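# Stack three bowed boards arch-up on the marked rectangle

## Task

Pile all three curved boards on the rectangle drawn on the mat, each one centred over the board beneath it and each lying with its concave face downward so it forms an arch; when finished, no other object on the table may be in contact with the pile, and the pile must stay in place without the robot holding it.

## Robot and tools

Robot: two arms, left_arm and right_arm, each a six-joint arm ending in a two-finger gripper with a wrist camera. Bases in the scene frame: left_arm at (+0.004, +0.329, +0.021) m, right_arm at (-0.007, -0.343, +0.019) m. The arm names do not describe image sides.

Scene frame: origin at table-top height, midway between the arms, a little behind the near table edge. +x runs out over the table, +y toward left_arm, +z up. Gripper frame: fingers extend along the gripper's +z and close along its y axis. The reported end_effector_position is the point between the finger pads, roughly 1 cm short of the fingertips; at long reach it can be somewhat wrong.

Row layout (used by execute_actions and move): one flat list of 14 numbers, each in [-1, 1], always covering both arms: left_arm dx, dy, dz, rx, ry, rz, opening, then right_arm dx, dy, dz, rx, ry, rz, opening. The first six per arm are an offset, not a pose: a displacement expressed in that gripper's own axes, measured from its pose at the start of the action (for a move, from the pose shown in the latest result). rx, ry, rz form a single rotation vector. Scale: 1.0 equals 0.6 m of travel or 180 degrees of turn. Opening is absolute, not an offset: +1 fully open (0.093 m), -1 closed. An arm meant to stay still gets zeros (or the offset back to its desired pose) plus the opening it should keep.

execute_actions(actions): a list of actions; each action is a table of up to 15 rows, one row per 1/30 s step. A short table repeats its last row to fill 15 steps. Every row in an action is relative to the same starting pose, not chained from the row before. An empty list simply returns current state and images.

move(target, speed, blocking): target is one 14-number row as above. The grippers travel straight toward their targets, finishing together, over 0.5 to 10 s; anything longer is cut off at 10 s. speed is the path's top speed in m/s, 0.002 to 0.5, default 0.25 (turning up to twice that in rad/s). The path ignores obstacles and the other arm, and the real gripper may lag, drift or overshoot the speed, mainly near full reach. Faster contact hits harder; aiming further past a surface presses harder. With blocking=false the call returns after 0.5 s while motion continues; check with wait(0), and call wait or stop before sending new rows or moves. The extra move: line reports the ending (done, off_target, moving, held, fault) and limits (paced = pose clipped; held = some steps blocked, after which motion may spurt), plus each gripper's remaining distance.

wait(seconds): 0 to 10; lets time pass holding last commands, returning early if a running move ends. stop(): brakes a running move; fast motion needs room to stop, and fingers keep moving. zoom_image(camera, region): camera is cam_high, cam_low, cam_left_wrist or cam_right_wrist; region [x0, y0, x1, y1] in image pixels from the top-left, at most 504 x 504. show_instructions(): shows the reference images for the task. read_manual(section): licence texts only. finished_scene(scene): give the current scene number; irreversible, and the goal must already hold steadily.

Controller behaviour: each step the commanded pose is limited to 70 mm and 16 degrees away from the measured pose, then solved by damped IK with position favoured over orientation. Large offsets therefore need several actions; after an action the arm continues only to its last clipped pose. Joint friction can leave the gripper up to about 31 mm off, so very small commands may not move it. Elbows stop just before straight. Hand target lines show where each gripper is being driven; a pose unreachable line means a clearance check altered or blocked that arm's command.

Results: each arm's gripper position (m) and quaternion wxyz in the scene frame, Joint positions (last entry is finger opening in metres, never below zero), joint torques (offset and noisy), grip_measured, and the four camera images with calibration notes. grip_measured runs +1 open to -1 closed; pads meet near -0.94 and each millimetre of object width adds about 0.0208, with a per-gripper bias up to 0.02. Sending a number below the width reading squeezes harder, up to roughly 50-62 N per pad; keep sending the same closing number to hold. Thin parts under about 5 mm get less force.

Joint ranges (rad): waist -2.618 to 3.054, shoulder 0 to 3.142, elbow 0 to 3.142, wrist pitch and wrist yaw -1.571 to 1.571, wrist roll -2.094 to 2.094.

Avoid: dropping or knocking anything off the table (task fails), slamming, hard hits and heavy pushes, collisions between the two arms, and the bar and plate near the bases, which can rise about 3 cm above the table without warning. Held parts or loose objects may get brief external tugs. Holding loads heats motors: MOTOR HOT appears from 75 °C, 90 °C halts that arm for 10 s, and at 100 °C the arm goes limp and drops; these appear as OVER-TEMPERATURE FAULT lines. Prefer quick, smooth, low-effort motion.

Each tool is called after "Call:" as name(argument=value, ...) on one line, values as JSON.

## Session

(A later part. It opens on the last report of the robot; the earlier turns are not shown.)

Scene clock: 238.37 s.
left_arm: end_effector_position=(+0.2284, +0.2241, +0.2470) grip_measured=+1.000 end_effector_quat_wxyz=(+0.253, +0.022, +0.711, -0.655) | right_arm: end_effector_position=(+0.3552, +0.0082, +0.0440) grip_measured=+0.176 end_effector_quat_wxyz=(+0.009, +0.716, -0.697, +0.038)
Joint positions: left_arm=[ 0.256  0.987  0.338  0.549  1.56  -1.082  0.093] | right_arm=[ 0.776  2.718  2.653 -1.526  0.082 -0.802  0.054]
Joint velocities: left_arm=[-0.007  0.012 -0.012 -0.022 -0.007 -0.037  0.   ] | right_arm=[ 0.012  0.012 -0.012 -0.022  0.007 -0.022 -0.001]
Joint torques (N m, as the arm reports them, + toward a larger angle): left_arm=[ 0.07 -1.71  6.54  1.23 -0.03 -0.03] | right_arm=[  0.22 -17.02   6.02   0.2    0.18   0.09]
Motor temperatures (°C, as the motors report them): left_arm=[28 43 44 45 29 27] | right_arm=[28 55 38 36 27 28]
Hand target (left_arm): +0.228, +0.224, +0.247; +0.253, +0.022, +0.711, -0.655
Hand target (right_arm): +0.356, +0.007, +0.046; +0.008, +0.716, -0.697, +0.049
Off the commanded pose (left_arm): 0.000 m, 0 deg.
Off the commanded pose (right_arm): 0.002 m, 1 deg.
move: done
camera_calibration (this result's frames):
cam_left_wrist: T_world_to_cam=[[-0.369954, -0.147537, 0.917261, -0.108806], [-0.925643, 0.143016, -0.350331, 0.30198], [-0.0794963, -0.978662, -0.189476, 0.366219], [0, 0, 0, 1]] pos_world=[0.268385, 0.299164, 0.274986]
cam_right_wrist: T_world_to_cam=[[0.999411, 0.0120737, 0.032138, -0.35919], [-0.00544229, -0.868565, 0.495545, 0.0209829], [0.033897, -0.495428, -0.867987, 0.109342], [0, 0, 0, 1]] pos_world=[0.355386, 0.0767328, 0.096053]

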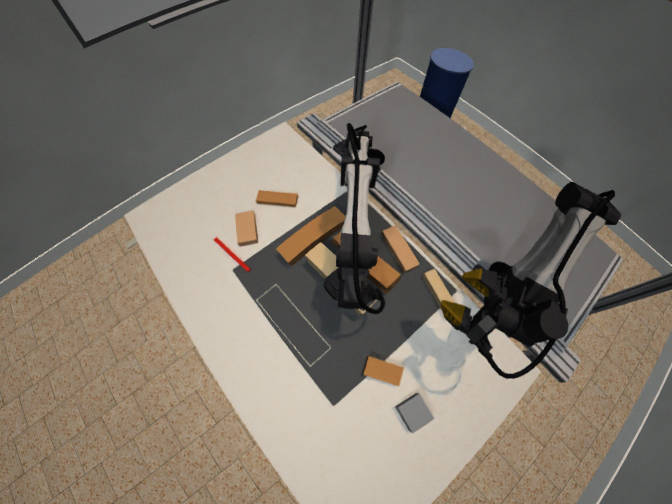

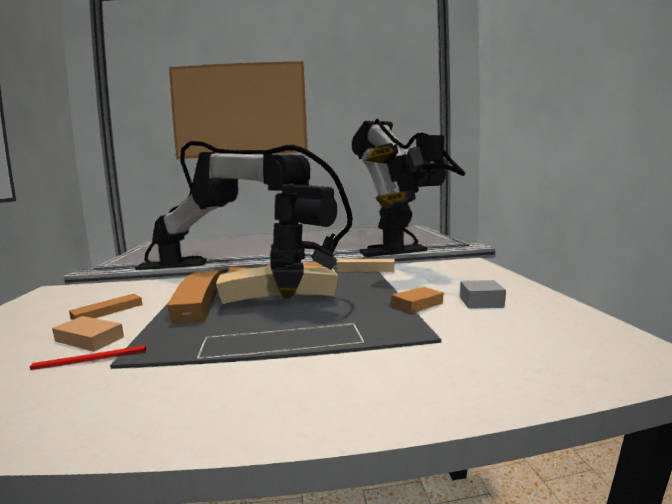

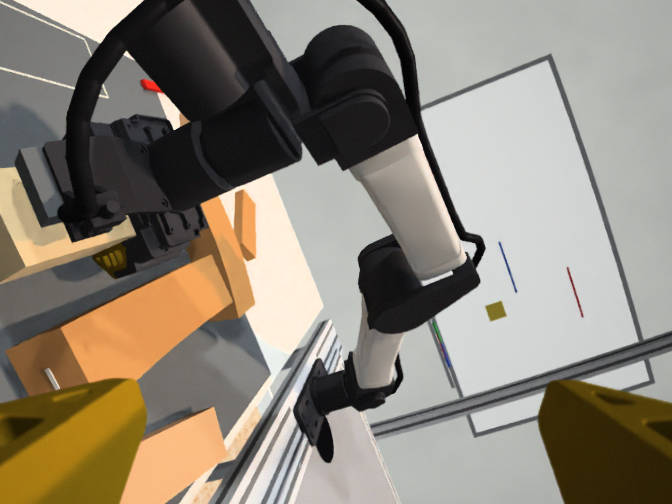

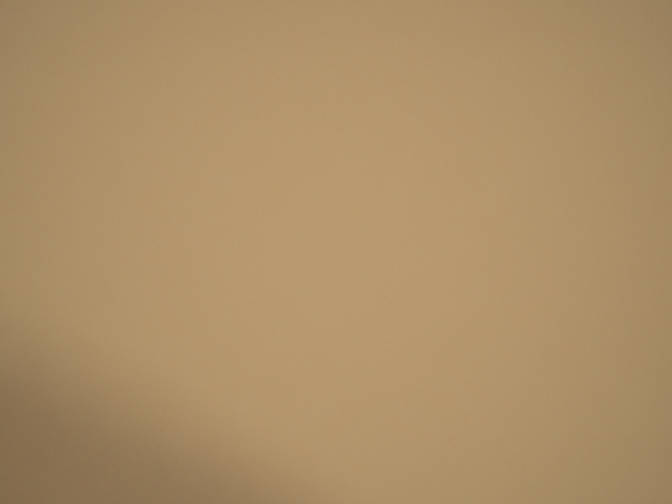

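Close to contact; a bit more, then release.

Call:
move(target=[0,0,0,0,0,0,1, 0,0,0.012,0,0.01,0,-0.05], speed=0.03)

Call:
move(target=[0,0,0,0,0,0,1, 0,0,0,0,0,0,0.7])

Call:
move(target=[0,0,0,0,0,0,1, 0.1,0,-0.13,0,-0.03,0,0.7], speed=0.12)

Call:
zoom_image(camera="cam_low", region=[150,180,410,370])

Scene clock: 242.97 s.
left_arm: end_effector_position=(+0.2284, +0.2241, +0.2470) grip_measured=+1.000 end_effector_quat_wxyz=(+0.253, +0.022, +0.711, -0.655) | right_arm: end_effector_position=(+0.3556, +0.0085, +0.0355) grip_measured=+0.176 end_effector_quat_wxyz=(+0.015, +0.716, -0.697, +0.039)
Joint positions: left_arm=[ 0.256  0.987  0.338  0.549  1.56  -1.082  0.093] | right_arm=[ 0.776  2.746  2.674 -1.53   0.083 -0.8    0.054]
Joint velocities: left_arm=[-0.002  0.002 -0.007 -0.022 -0.022 -0.007  0.   ] | right_arm=[-0.007  0.007  0.012  0.066 -0.051 -0.037  0.001]
Joint torques (N m, as the arm reports them, + toward a larger angle): left_arm=[ 0.08 -1.66  6.63  1.24 -0.04 -0.02] | right_arm=[  0.15 -15.97   8.61   0.03   0.25   0.09]
Motor temperatures (°C, as the motors report them): left_arm=[28 42 44 45 29 27] | right_arm=[28 57 38 36 27 28]
Hand target (left_arm): +0.228, +0.224, +0.247; +0.253, +0.022, +0.711, -0.655
Hand target (right_arm): +0.355, +0.008, +0.037; +0.017, +0.716, -0.696, +0.049
Off the commanded pose (left_arm): 0.000 m, 0 deg.
Off the commanded pose (right_arm): 0.002 m, 1 deg.
move: done
camera_calibration (this result's frames):
cam_left_wrist: T_world_to_cam=[[-0.369954, -0.147537, 0.917261, -0.108806], [-0.925643, 0.143016, -0.350331, 0.30198], [-0.0794963, -0.978662, -0.189476, 0.366219], [0, 0, 0, 1]] pos_world=[0.268385, 0.299164, 0.274986]
cam_right_wrist: T_world_to_cam=[[0.999632, 0.0105127, 0.0249911, -0.359192], [-0.00349502, -0.864108, 0.503294, 0.0244444], [0.026886, -0.503196, -0.863754, 0.10444], [0, 0, 0, 1]] pos_world=[0.356337, 0.0774524, 0.0868843]

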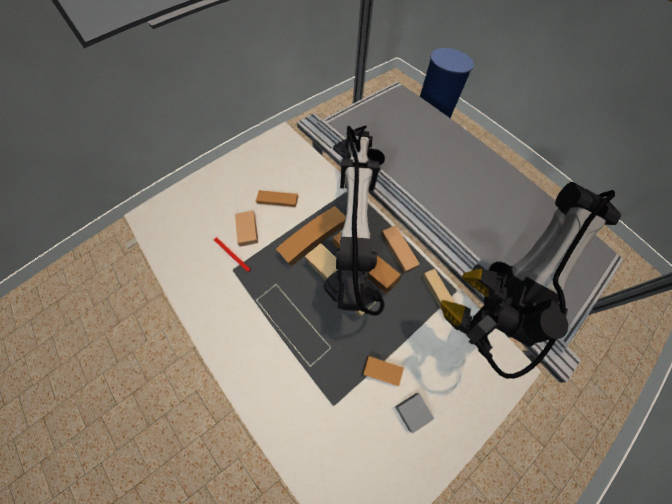

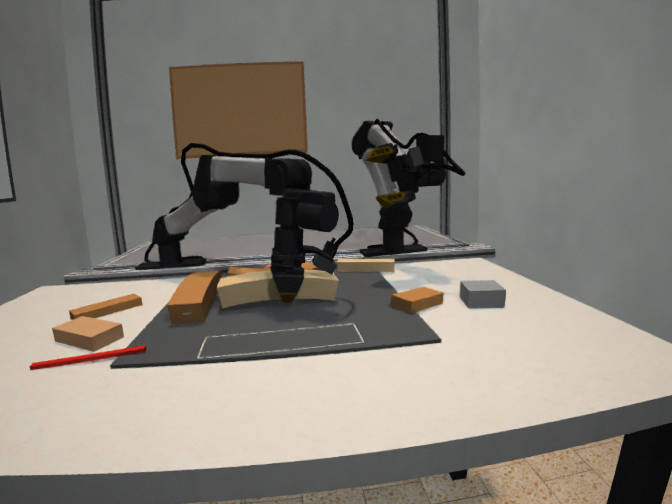

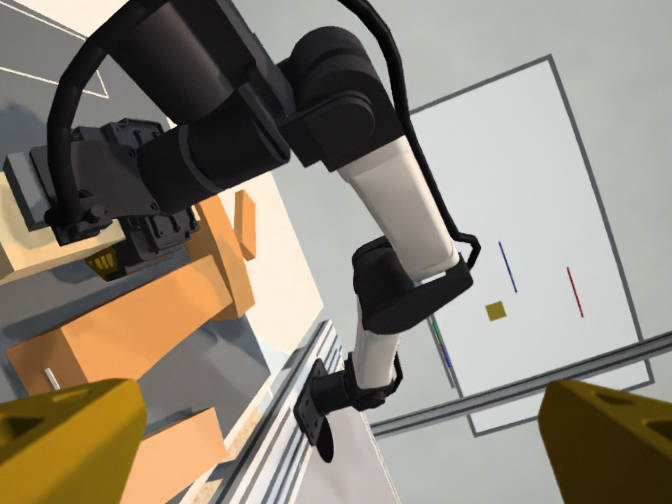

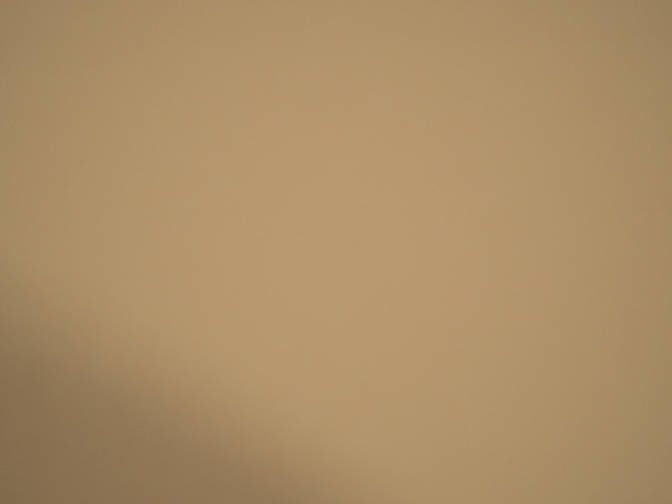

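Scene clock: 243.47 s.
left_arm: end_effector_position=(+0.2284, +0.2241, +0.2470) grip_measured=+1.000 end_effector_quat_wxyz=(+0.253, +0.022, +0.711, -0.655) | right_arm: end_effector_position=(+0.3557, +0.0085, +0.0360) grip_measured=+0.698 end_effector_quat_wxyz=(+0.014, +0.716, -0.697, +0.039)
Joint positions: left_arm=[ 0.256  0.987  0.338  0.549  1.56  -1.082  0.093] | right_arm=[ 0.776  2.745  2.674 -1.53   0.083 -0.799  0.079]
Joint velocities: left_arm=[-0.002  0.002  0.007 -0.037 -0.007 -0.037  0.   ] | right_arm=[-0.007  0.007  0.017 -0.022 -0.051 -0.007 -0.001]
Joint torques (N m, as the arm reports them, + toward a larger angle): left_arm=[-0.07 -1.45  6.63  1.26 -0.01 -0.07] | right_arm=[ -0.27 -17.12   6.6    0.27  -0.08   0.  ]
Motor temperatures (°C, as the motors report them): left_arm=[28 42 44 45 29 27] | right_arm=[28 57 38 36 27 28]
Hand target (left_arm): +0.228, +0.224, +0.247; +0.253, +0.022, +0.711, -0.655
Hand target (right_arm): +0.356, +0.008, +0.036; +0.015, +0.716, -0.697, +0.039
Off the commanded pose (left_arm): 0.000 m, 0 deg.
Off the commanded pose (right_arm): 0.001 m, 0 deg.
move: done
camera_calibration (this result's frames):
cam_left_wrist: T_world_to_cam=[[-0.369954, -0.147537, 0.917261, -0.108806], [-0.925643, 0.143016, -0.350331, 0.30198], [-0.0794963, -0.978662, -0.189476, 0.366219], [0, 0, 0, 1]] pos_world=[0.268385, 0.299164, 0.274986]
cam_right_wrist: T_world_to_cam=[[0.999615, 0.0101057, 0.025828, -0.359307], [-0.0042454, -0.864525, 0.502571, 0.0245283], [0.0274079, -0.502488, -0.86415, 0.104779], [0, 0, 0, 1]] pos_world=[0.356401, 0.0774864, 0.0874973]

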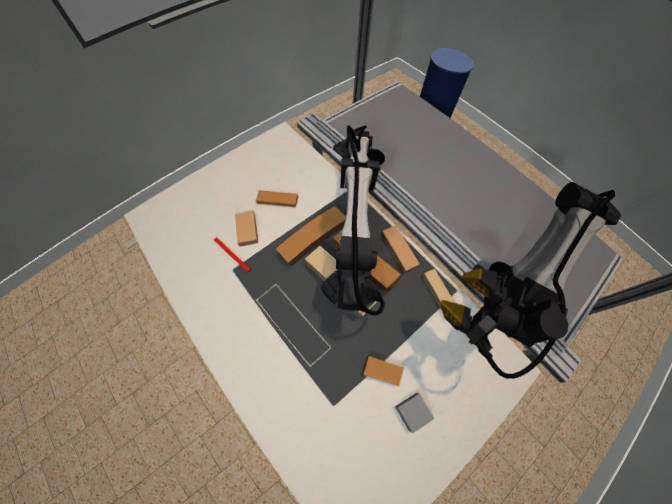

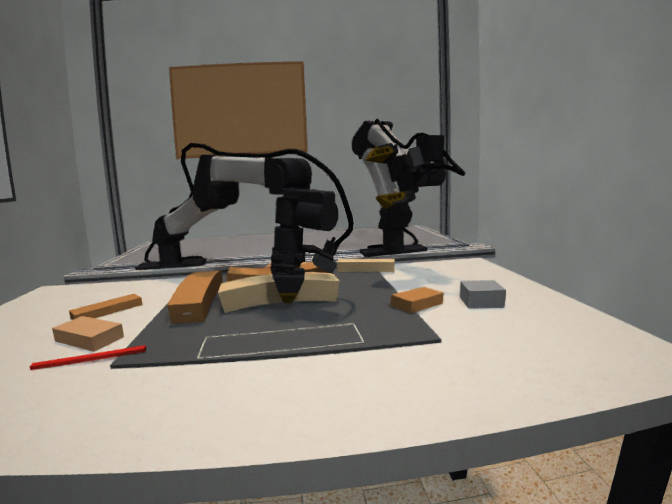

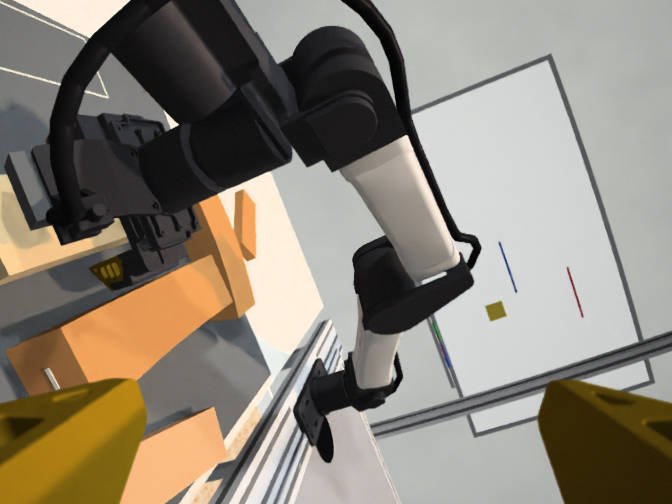

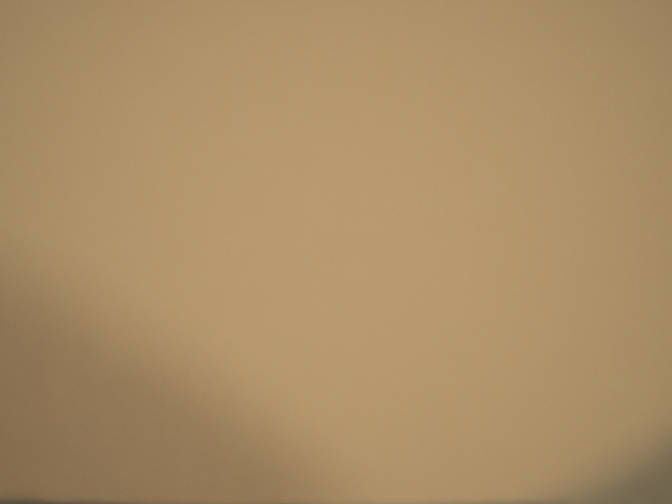

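Scene clock: 244.70 s.
left_arm: end_effector_position=(+0.2284, +0.2241, +0.2470) grip_measured=+1.000 end_effector_quat_wxyz=(+0.253, +0.022, +0.711, -0.655) | right_arm: end_effector_position=(+0.3597, -0.0415, +0.1261) grip_measured=+0.698 end_effector_quat_wxyz=(-0.029, +0.715, -0.698, +0.013)
Joint positions: left_arm=[ 0.256  0.987  0.338  0.549  1.56  -1.082  0.093] | right_arm=[ 0.677  2.4    2.386 -1.497  0.025 -0.899  0.079]
Joint velocities: left_arm=[-0.002 -0.002 -0.002 -0.081 -0.022 -0.007  0.   ] | right_arm=[-0.017  0.007 -0.002 -0.007 -0.051 -0.007  0.001]
Joint torques (N m, as the arm reports them, + toward a larger angle): left_arm=[ 0.03 -1.49  6.54  1.22 -0.04 -0.02] | right_arm=[ -0.5  -15.13   4.58   0.44  -0.16   0.02]
Motor temperatures (°C, as the motors report them): left_arm=[28 42 44 45 29 27] | right_arm=[28 58 38 36 27 28]
Hand target (left_arm): +0.228, +0.224, +0.247; +0.253, +0.022, +0.711, -0.655
Hand target (right_arm): +0.356, -0.045, +0.119; -0.018, +0.717, -0.697, +0.006
Off the commanded pose (left_arm): 0.000 m, 0 deg.
Off the commanded pose (right_arm): 0.010 m, 2 deg.
move: done
camera_calibration (this result's frames):
cam_left_wrist: T_world_to_cam=[[-0.369954, -0.147537, 0.917261, -0.108806], [-0.925643, 0.143016, -0.350331, 0.30198], [-0.0794963, -0.978662, -0.189476, 0.366219], [0, 0, 0, 1]] pos_world=[0.268385, 0.299164, 0.274986]
cam_right_wrist: T_world_to_cam=[[0.99871, 0.00684946, 0.0503189, -0.367967], [-0.0146722, -0.909687, 0.415035, -0.0510177], [0.0486172, -0.415238, -0.908413, 0.158952], [0, 0, 0, 1]] pos_world=[0.359016, 0.0221133, 0.184084]

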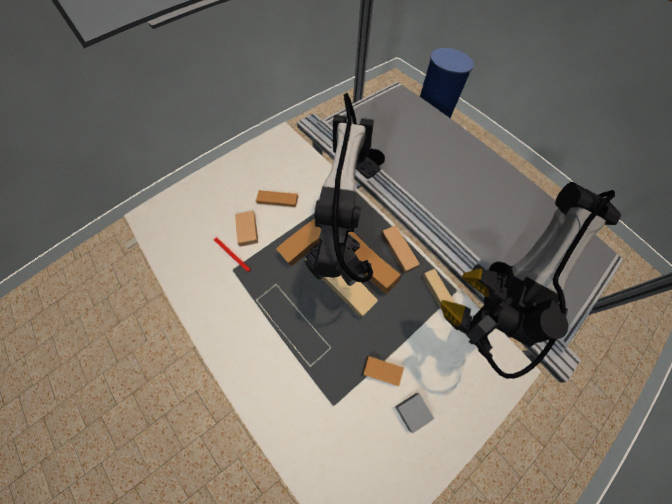

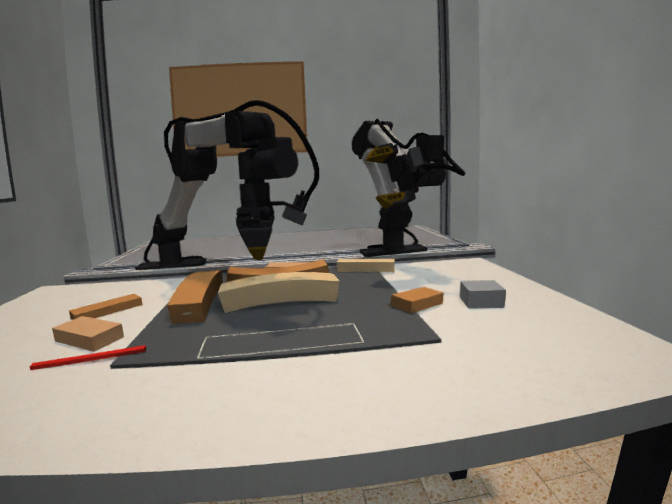

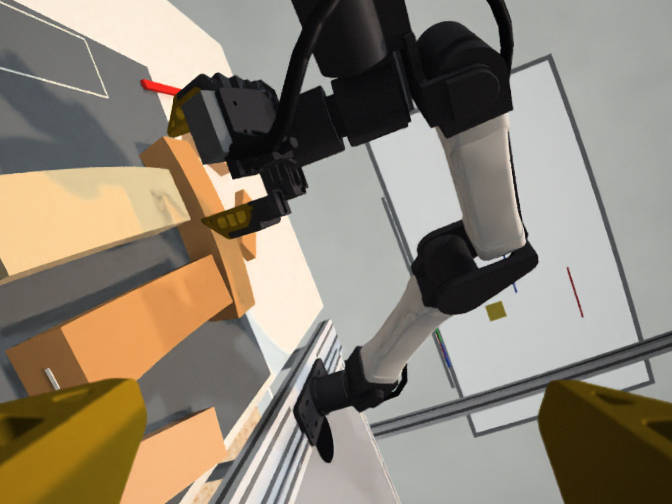

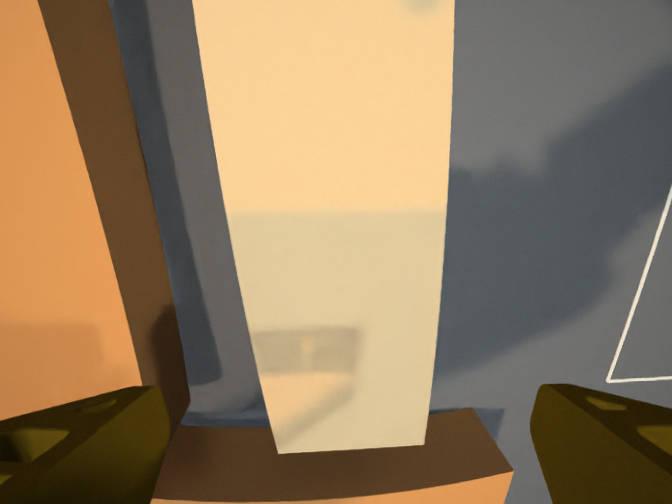

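Region (150, 180, 410, 370) of cam_low's 672x504 image, scaled by 1.938, with more detail than that image has; it fills the top 368 rows of this view, and the rest is white.

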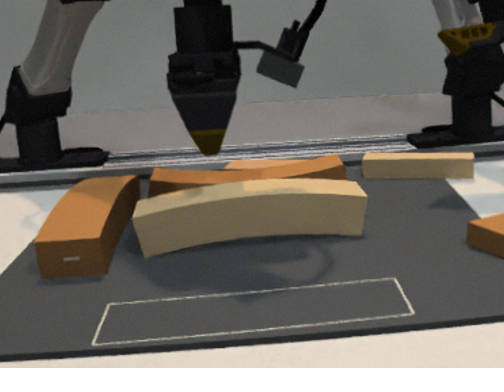

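Call:
move(target=[0,0,0,0,0,0,1, 0.24,0.075,0.03,0,0,0.494,0.8], speed=0.25)

Scene clock: 252.87 s.
left_arm: end_effector_position=(+0.2284, +0.2241, +0.2470) grip_measured=+1.000 end_effector_quat_wxyz=(+0.253, +0.022, +0.711, -0.655) | right_arm: end_effector_position=(+0.3250, -0.1845, +0.1058) grip_measured=+0.798 end_effector_quat_wxyz=(+0.032, -0.029, +0.999, +0.005)
Joint positions: left_arm=[ 0.256  0.987  0.338  0.549  1.56  -1.082  0.093] | right_arm=[ 0.436  1.891  1.51  -1.128  0.024  0.397  0.083]
Joint velocities: left_arm=[-0.032 -0.002 -0.002 -0.022 -0.022 -0.037  0.   ] | right_arm=[ 0.002  0.012 -0.012  0.007 -0.066  0.037 -0.   ]
Joint torques (N m, as the arm reports them, + toward a larger angle): left_arm=[-0.01 -1.75  6.49  1.26  0.   -0.05] | right_arm=[ -0.78 -11.64   5.13   0.5   -0.07   0.06]
Motor temperatures (°C, as the motors report them): left_arm=[28 41 44 44 29 27] | right_arm=[28 58 37 36 27 28]
Hand target (left_arm): +0.228, +0.224, +0.247; +0.253, +0.022, +0.711, -0.655
Hand target (right_arm): +0.322, -0.187, +0.104; +0.032, -0.021, +0.999, +0.009
Off the commanded pose (left_arm): 0.000 m, 0 deg.
Off the commanded pose (right_arm): 0.007 m, 1 deg.
move: done
camera_calibration (this result's frames):
cam_left_wrist: T_world_to_cam=[[-0.369954, -0.147537, 0.917261, -0.108806], [-0.925643, 0.143016, -0.350331, 0.30198], [-0.0794963, -0.978662, -0.189476, 0.366219], [0, 0, 0, 1]] pos_world=[0.268385, 0.299164, 0.274986]
cam_right_wrist: T_world_to_cam=[[0.0424467, -0.998931, -0.0182962, -0.198858], [-0.924811, -0.0462134, 0.377611, 0.285805], [-0.378053, 0.000892232, -0.925784, 0.300077], [0, 0, 0, 1]] pos_world=[0.386201, -0.185706, 0.166245]

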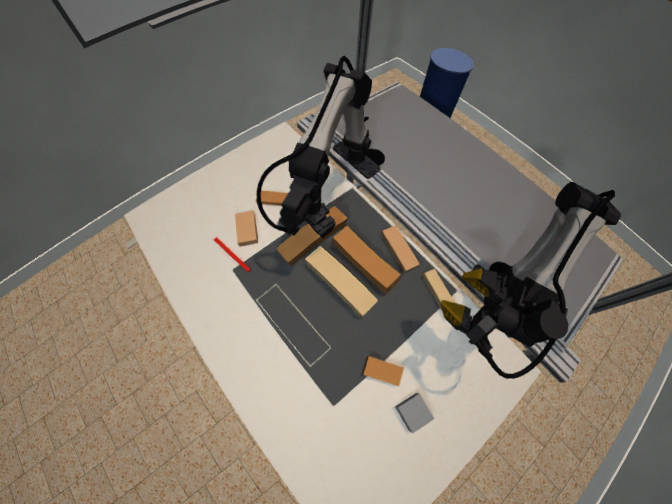

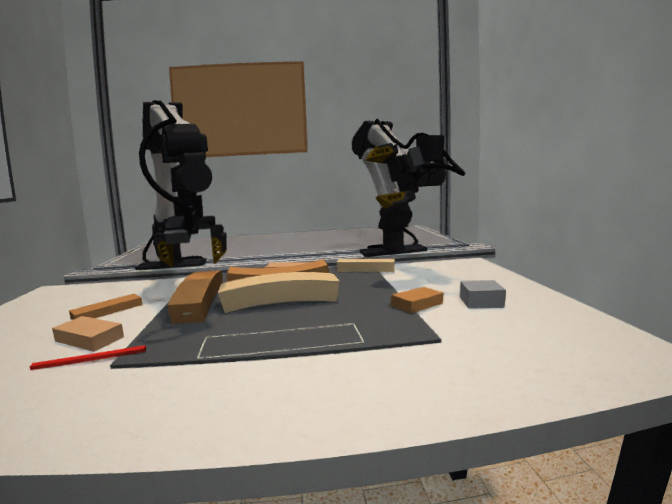

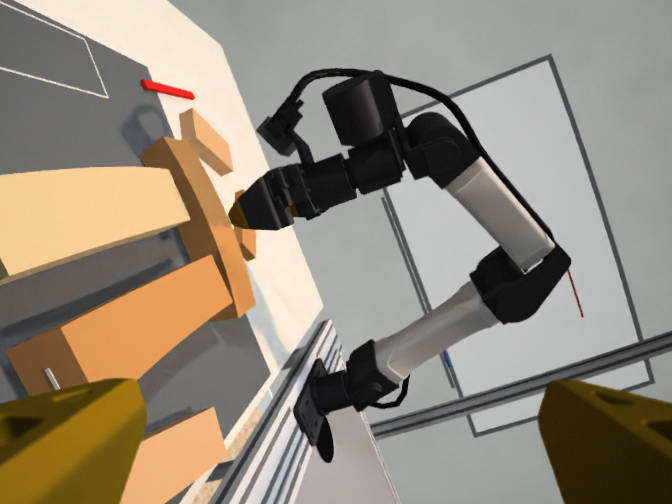

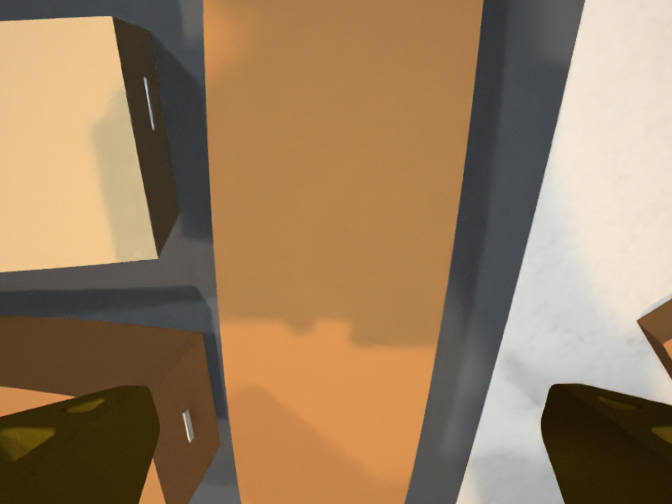

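Call:
move(target=[0,0,0,0,0,0,1, 0.025,0,0.065,0.003,0.02,0,0.6], speed=0.1)

Scene clock: 259.07 s.
left_arm: end_effector_position=(+0.2284, +0.2241, +0.2470) grip_measured=+1.000 end_effector_quat_wxyz=(+0.253, +0.022, +0.711, -0.655) | right_arm: end_effector_position=(+0.3181, -0.1871, +0.0802) grip_measured=+0.602 end_effector_quat_wxyz=(+0.019, -0.028, +0.999, +0.001)
Joint positions: left_arm=[ 0.256  0.987  0.338  0.549  1.56  -1.082  0.093] | right_arm=[ 0.436  1.907  1.43  -1.059  0.02   0.399  0.074]
Joint velocities: left_arm=[ 0.022 -0.017 -0.012  0.022 -0.066 -0.037  0.   ] | right_arm=[-0.012  0.007 -0.017  0.022  0.037  0.022 -0.   ]
Joint torques (N m, as the arm reports them, + toward a larger angle): left_arm=[-0.08 -1.6   6.53  1.27 -0.04 -0.07] | right_arm=[ 0.25 -8.98  5.12  0.54 -0.13  0.03]
Motor temperatures (°C, as the motors report them): left_arm=[28 41 44 44 29 27] | right_arm=[28 58 37 35 27 28]
Hand target (left_arm): +0.228, +0.224, +0.247; +0.253, +0.022, +0.711, -0.655
Hand target (right_arm): +0.312, -0.186, +0.066; +0.001, -0.029, +1.000, -0.001
Off the commanded pose (left_arm): 0.000 m, 0 deg.
Off the commanded pose (right_arm): 0.015 m, 2 deg.
move: off_target (right_arm)
camera_calibration (this result's frames):
cam_left_wrist: T_world_to_cam=[[-0.369954, -0.147537, 0.917261, -0.108806], [-0.925643, 0.143016, -0.350331, 0.30198], [-0.0794963, -0.978662, -0.189476, 0.366219], [0, 0, 0, 1]] pos_world=[0.268385, 0.299164, 0.274986]
cam_right_wrist: T_world_to_cam=[[0.0401048, -0.999144, -0.0101736, -0.201543], [-0.914412, -0.0408044, 0.402722, 0.284716], [-0.402792, -0.00684826, -0.915266, 0.279326], [0, 0, 0, 1]] pos_world=[0.380941, -0.18784, 0.138945]

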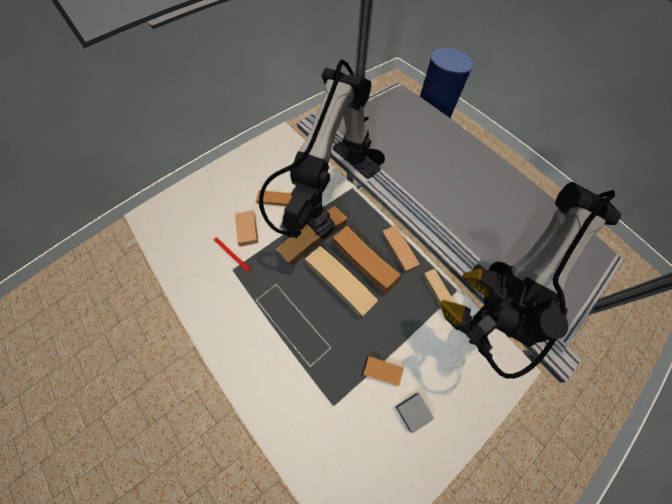

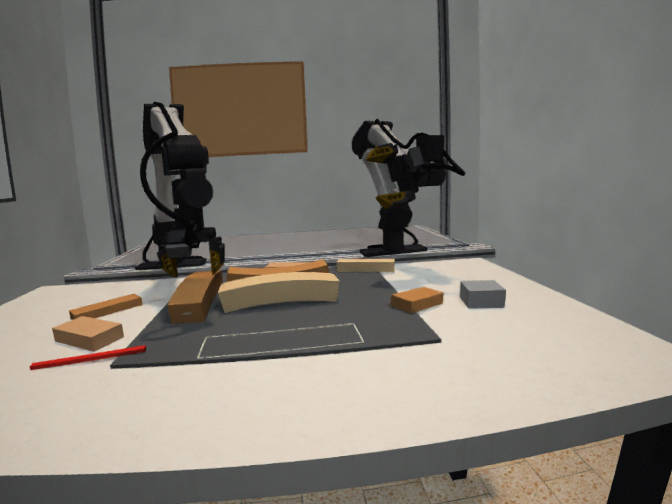

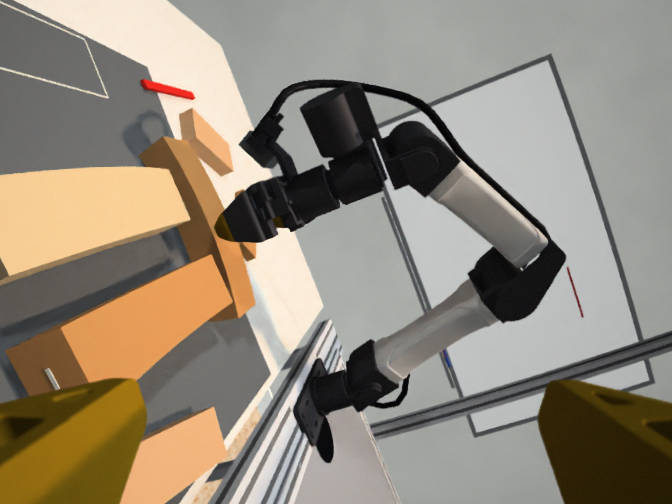

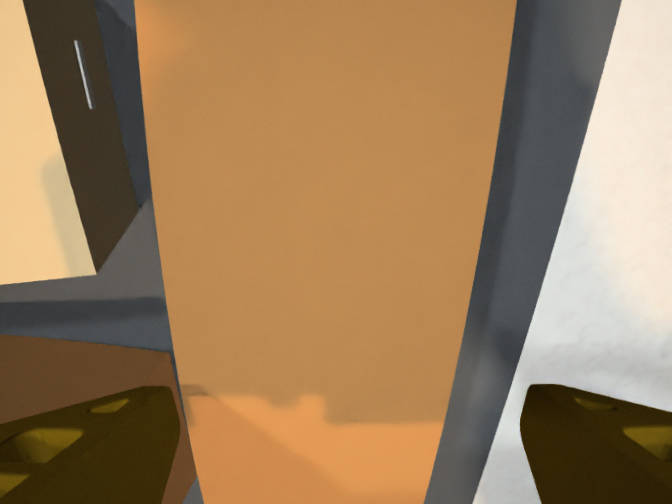

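Call:
move(target=[0,0,0,0,0,0,1, 0.018,0.014,0.0,0,0.012,0,0.6], speed=0.05)

Call:
move(target=[0,0,0,0,0,0,1, 0.005,0,0.075,0,0,0,0.6], speed=0.06)

Scene clock: 264.90 s.
left_arm: end_effector_position=(+0.2284, +0.2241, +0.2470) grip_measured=+1.000 end_effector_quat_wxyz=(+0.253, +0.022, +0.711, -0.655) | right_arm: end_effector_position=(+0.3108, -0.1831, +0.0801) grip_measured=+0.602 end_effector_quat_wxyz=(+0.009, -0.027, +1.000, -0.002)
Joint positions: left_arm=[ 0.256  0.987  0.338  0.549  1.56  -1.082  0.093] | right_arm=[ 0.453  1.907  1.43  -1.079  0.017  0.419  0.074]
Joint velocities: left_arm=[-0.002  0.002  0.012  0.066 -0.022 -0.066  0.   ] | right_arm=[-0.002 -0.002  0.002 -0.022  0.022  0.022 -0.   ]
Joint torques (N m, as the arm reports them, + toward a larger angle): left_arm=[ 0.07 -1.61  6.61  1.25 -0.05 -0.05] | right_arm=[ 0.59 -9.89  7.27  0.29 -0.12  0.05]
Motor temperatures (°C, as the motors report them): left_arm=[28 41 44 44 29 27] | right_arm=[28 56 37 35 27 28]
Hand target (left_arm): +0.228, +0.224, +0.247; +0.253, +0.022, +0.711, -0.655
Hand target (right_arm): +0.307, -0.179, +0.080; -0.000, -0.028, +1.000, -0.000
Off the commanded pose (left_arm): 0.000 m, 0 deg.
Off the commanded pose (right_arm): 0.005 m, 1 deg.
move: done
camera_calibration (this result's frames):
cam_left_wrist: T_world_to_cam=[[-0.369954, -0.147537, 0.917261, -0.108806], [-0.925643, 0.143016, -0.350331, 0.30198], [-0.0794963, -0.978662, -0.189476, 0.366219], [0, 0, 0, 1]] pos_world=[0.268385, 0.299164, 0.274986]
cam_right_wrist: T_world_to_cam=[[0.0378677, -0.999267, -0.00569019, -0.196934], [-0.906604, -0.03675, 0.420379, 0.27512], [-0.42028, -0.01076, -0.907331, 0.280402], [0, 0, 0, 1]] pos_world=[0.37473, -0.183662, 0.137642]

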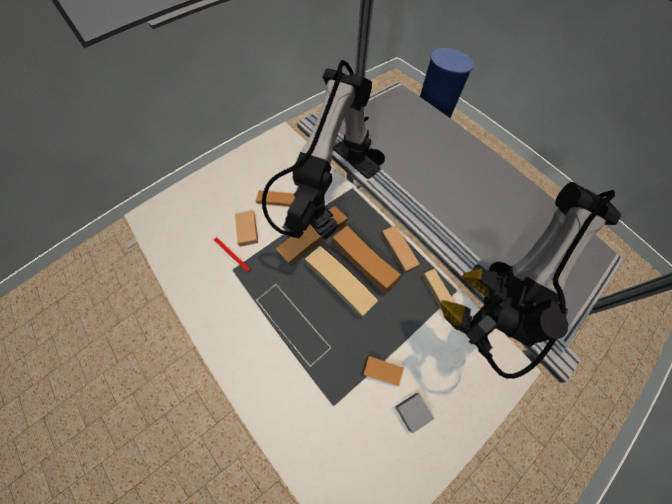

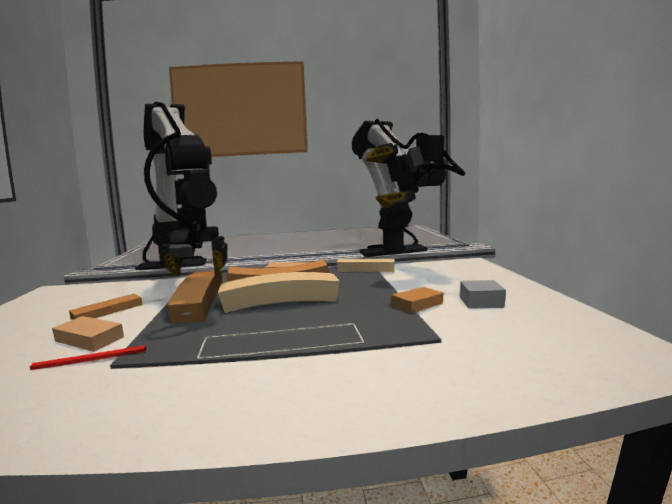

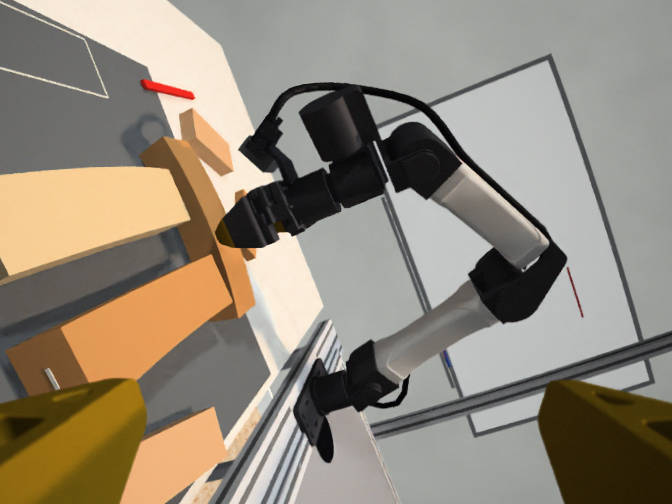

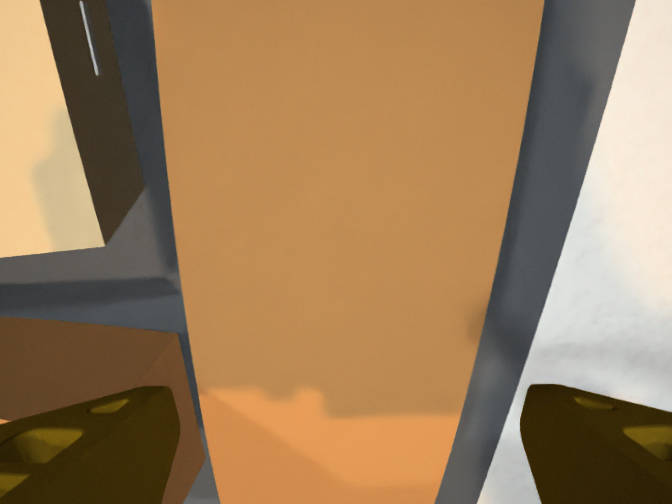

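Scene clock: 266.00 s.
left_arm: end_effector_position=(+0.2284, +0.2241, +0.2470) grip_measured=+1.000 end_effector_quat_wxyz=(+0.253, +0.022, +0.711, -0.655) | right_arm: end_effector_position=(+0.3116, -0.1834, +0.0514) grip_measured=+0.602 end_effector_quat_wxyz=(+0.022, -0.027, +0.999, +0.001)
Joint positions: left_arm=[ 0.256  0.987  0.338  0.549  1.56  -1.082  0.093] | right_arm=[ 0.453  1.919  1.326 -0.939  0.022  0.419  0.074]
Joint velocities: left_arm=[-0.017  0.002 -0.017  0.022  0.022 -0.081  0.   ] | right_arm=[-0.012  0.007 -0.012 -0.037 -0.051 -0.051 -0.001]
Joint torques (N m, as the arm reports them, + toward a larger angle): left_arm=[ 0.08 -1.69  6.65  1.26 -0.02 -0.06] | right_arm=[ 0.02 -8.45  4.88  0.65 -0.05  0.04]
Motor temperatures (°C, as the motors report them): left_arm=[28 41 44 44 29 27] | right_arm=[28 56 37 35 27 28]
Hand target (left_arm): +0.228, +0.224, +0.247; +0.253, +0.022, +0.711, -0.655
Hand target (right_arm): +0.308, -0.184, +0.036; +0.009, -0.027, +1.000, -0.002
Off the commanded pose (left_arm): 0.000 m, 0 deg.
Off the commanded pose (right_arm): 0.017 m, 1 deg.
move: off_target (right_arm)
camera_calibration (this result's frames):
cam_left_wrist: T_world_to_cam=[[-0.369954, -0.147537, 0.917261, -0.108806], [-0.925643, 0.143016, -0.350331, 0.30198], [-0.0794963, -0.978662, -0.189476, 0.366219], [0, 0, 0, 1]] pos_world=[0.268385, 0.299164, 0.274986]
cam_right_wrist: T_world_to_cam=[[0.0378073, -0.999215, -0.0118264, -0.197143], [-0.916703, -0.0393915, 0.397622, 0.29168], [-0.397776, -0.00419174, -0.917473, 0.249465], [0, 0, 0, 1]] pos_world=[0.374069, -0.184453, 0.110567]

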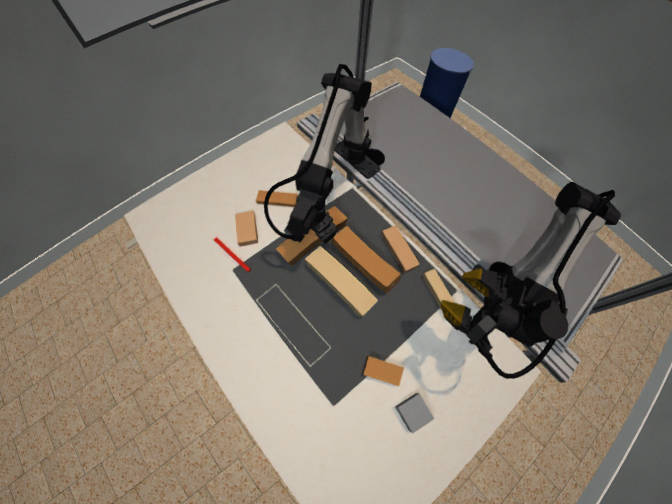

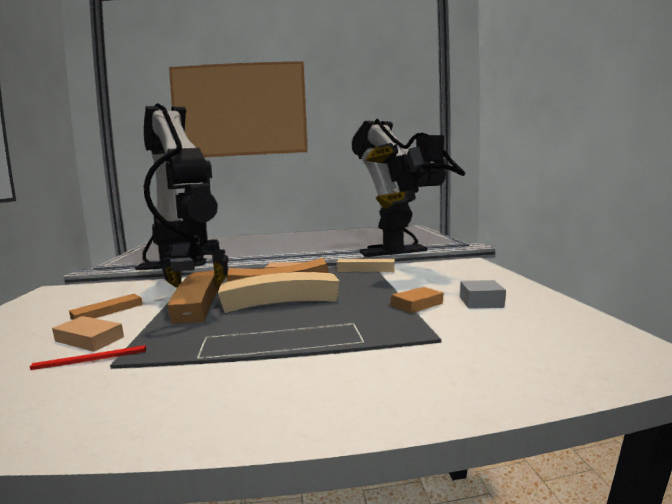

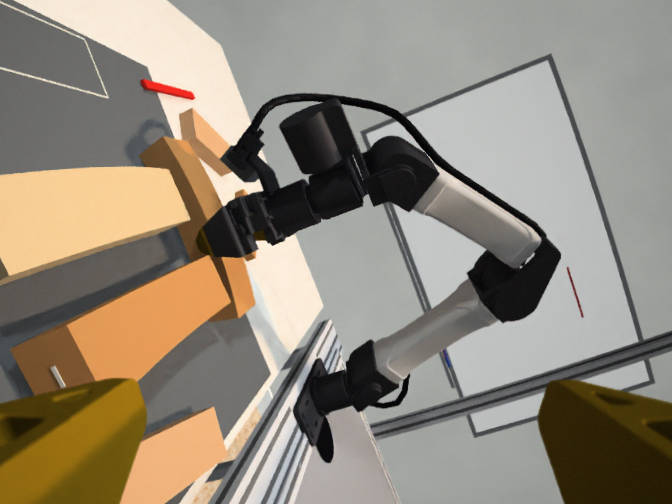

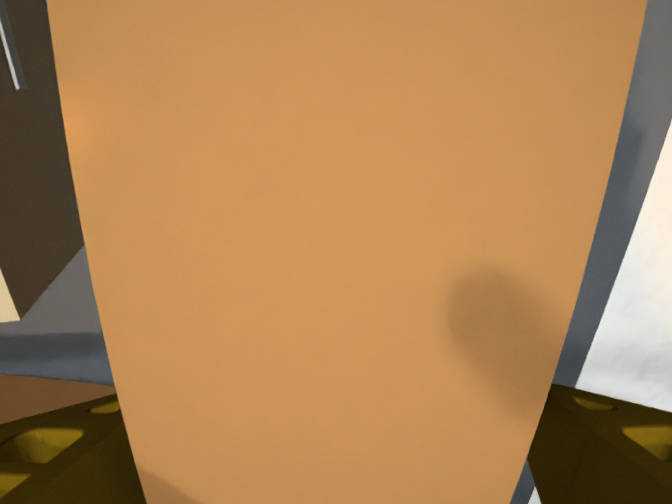

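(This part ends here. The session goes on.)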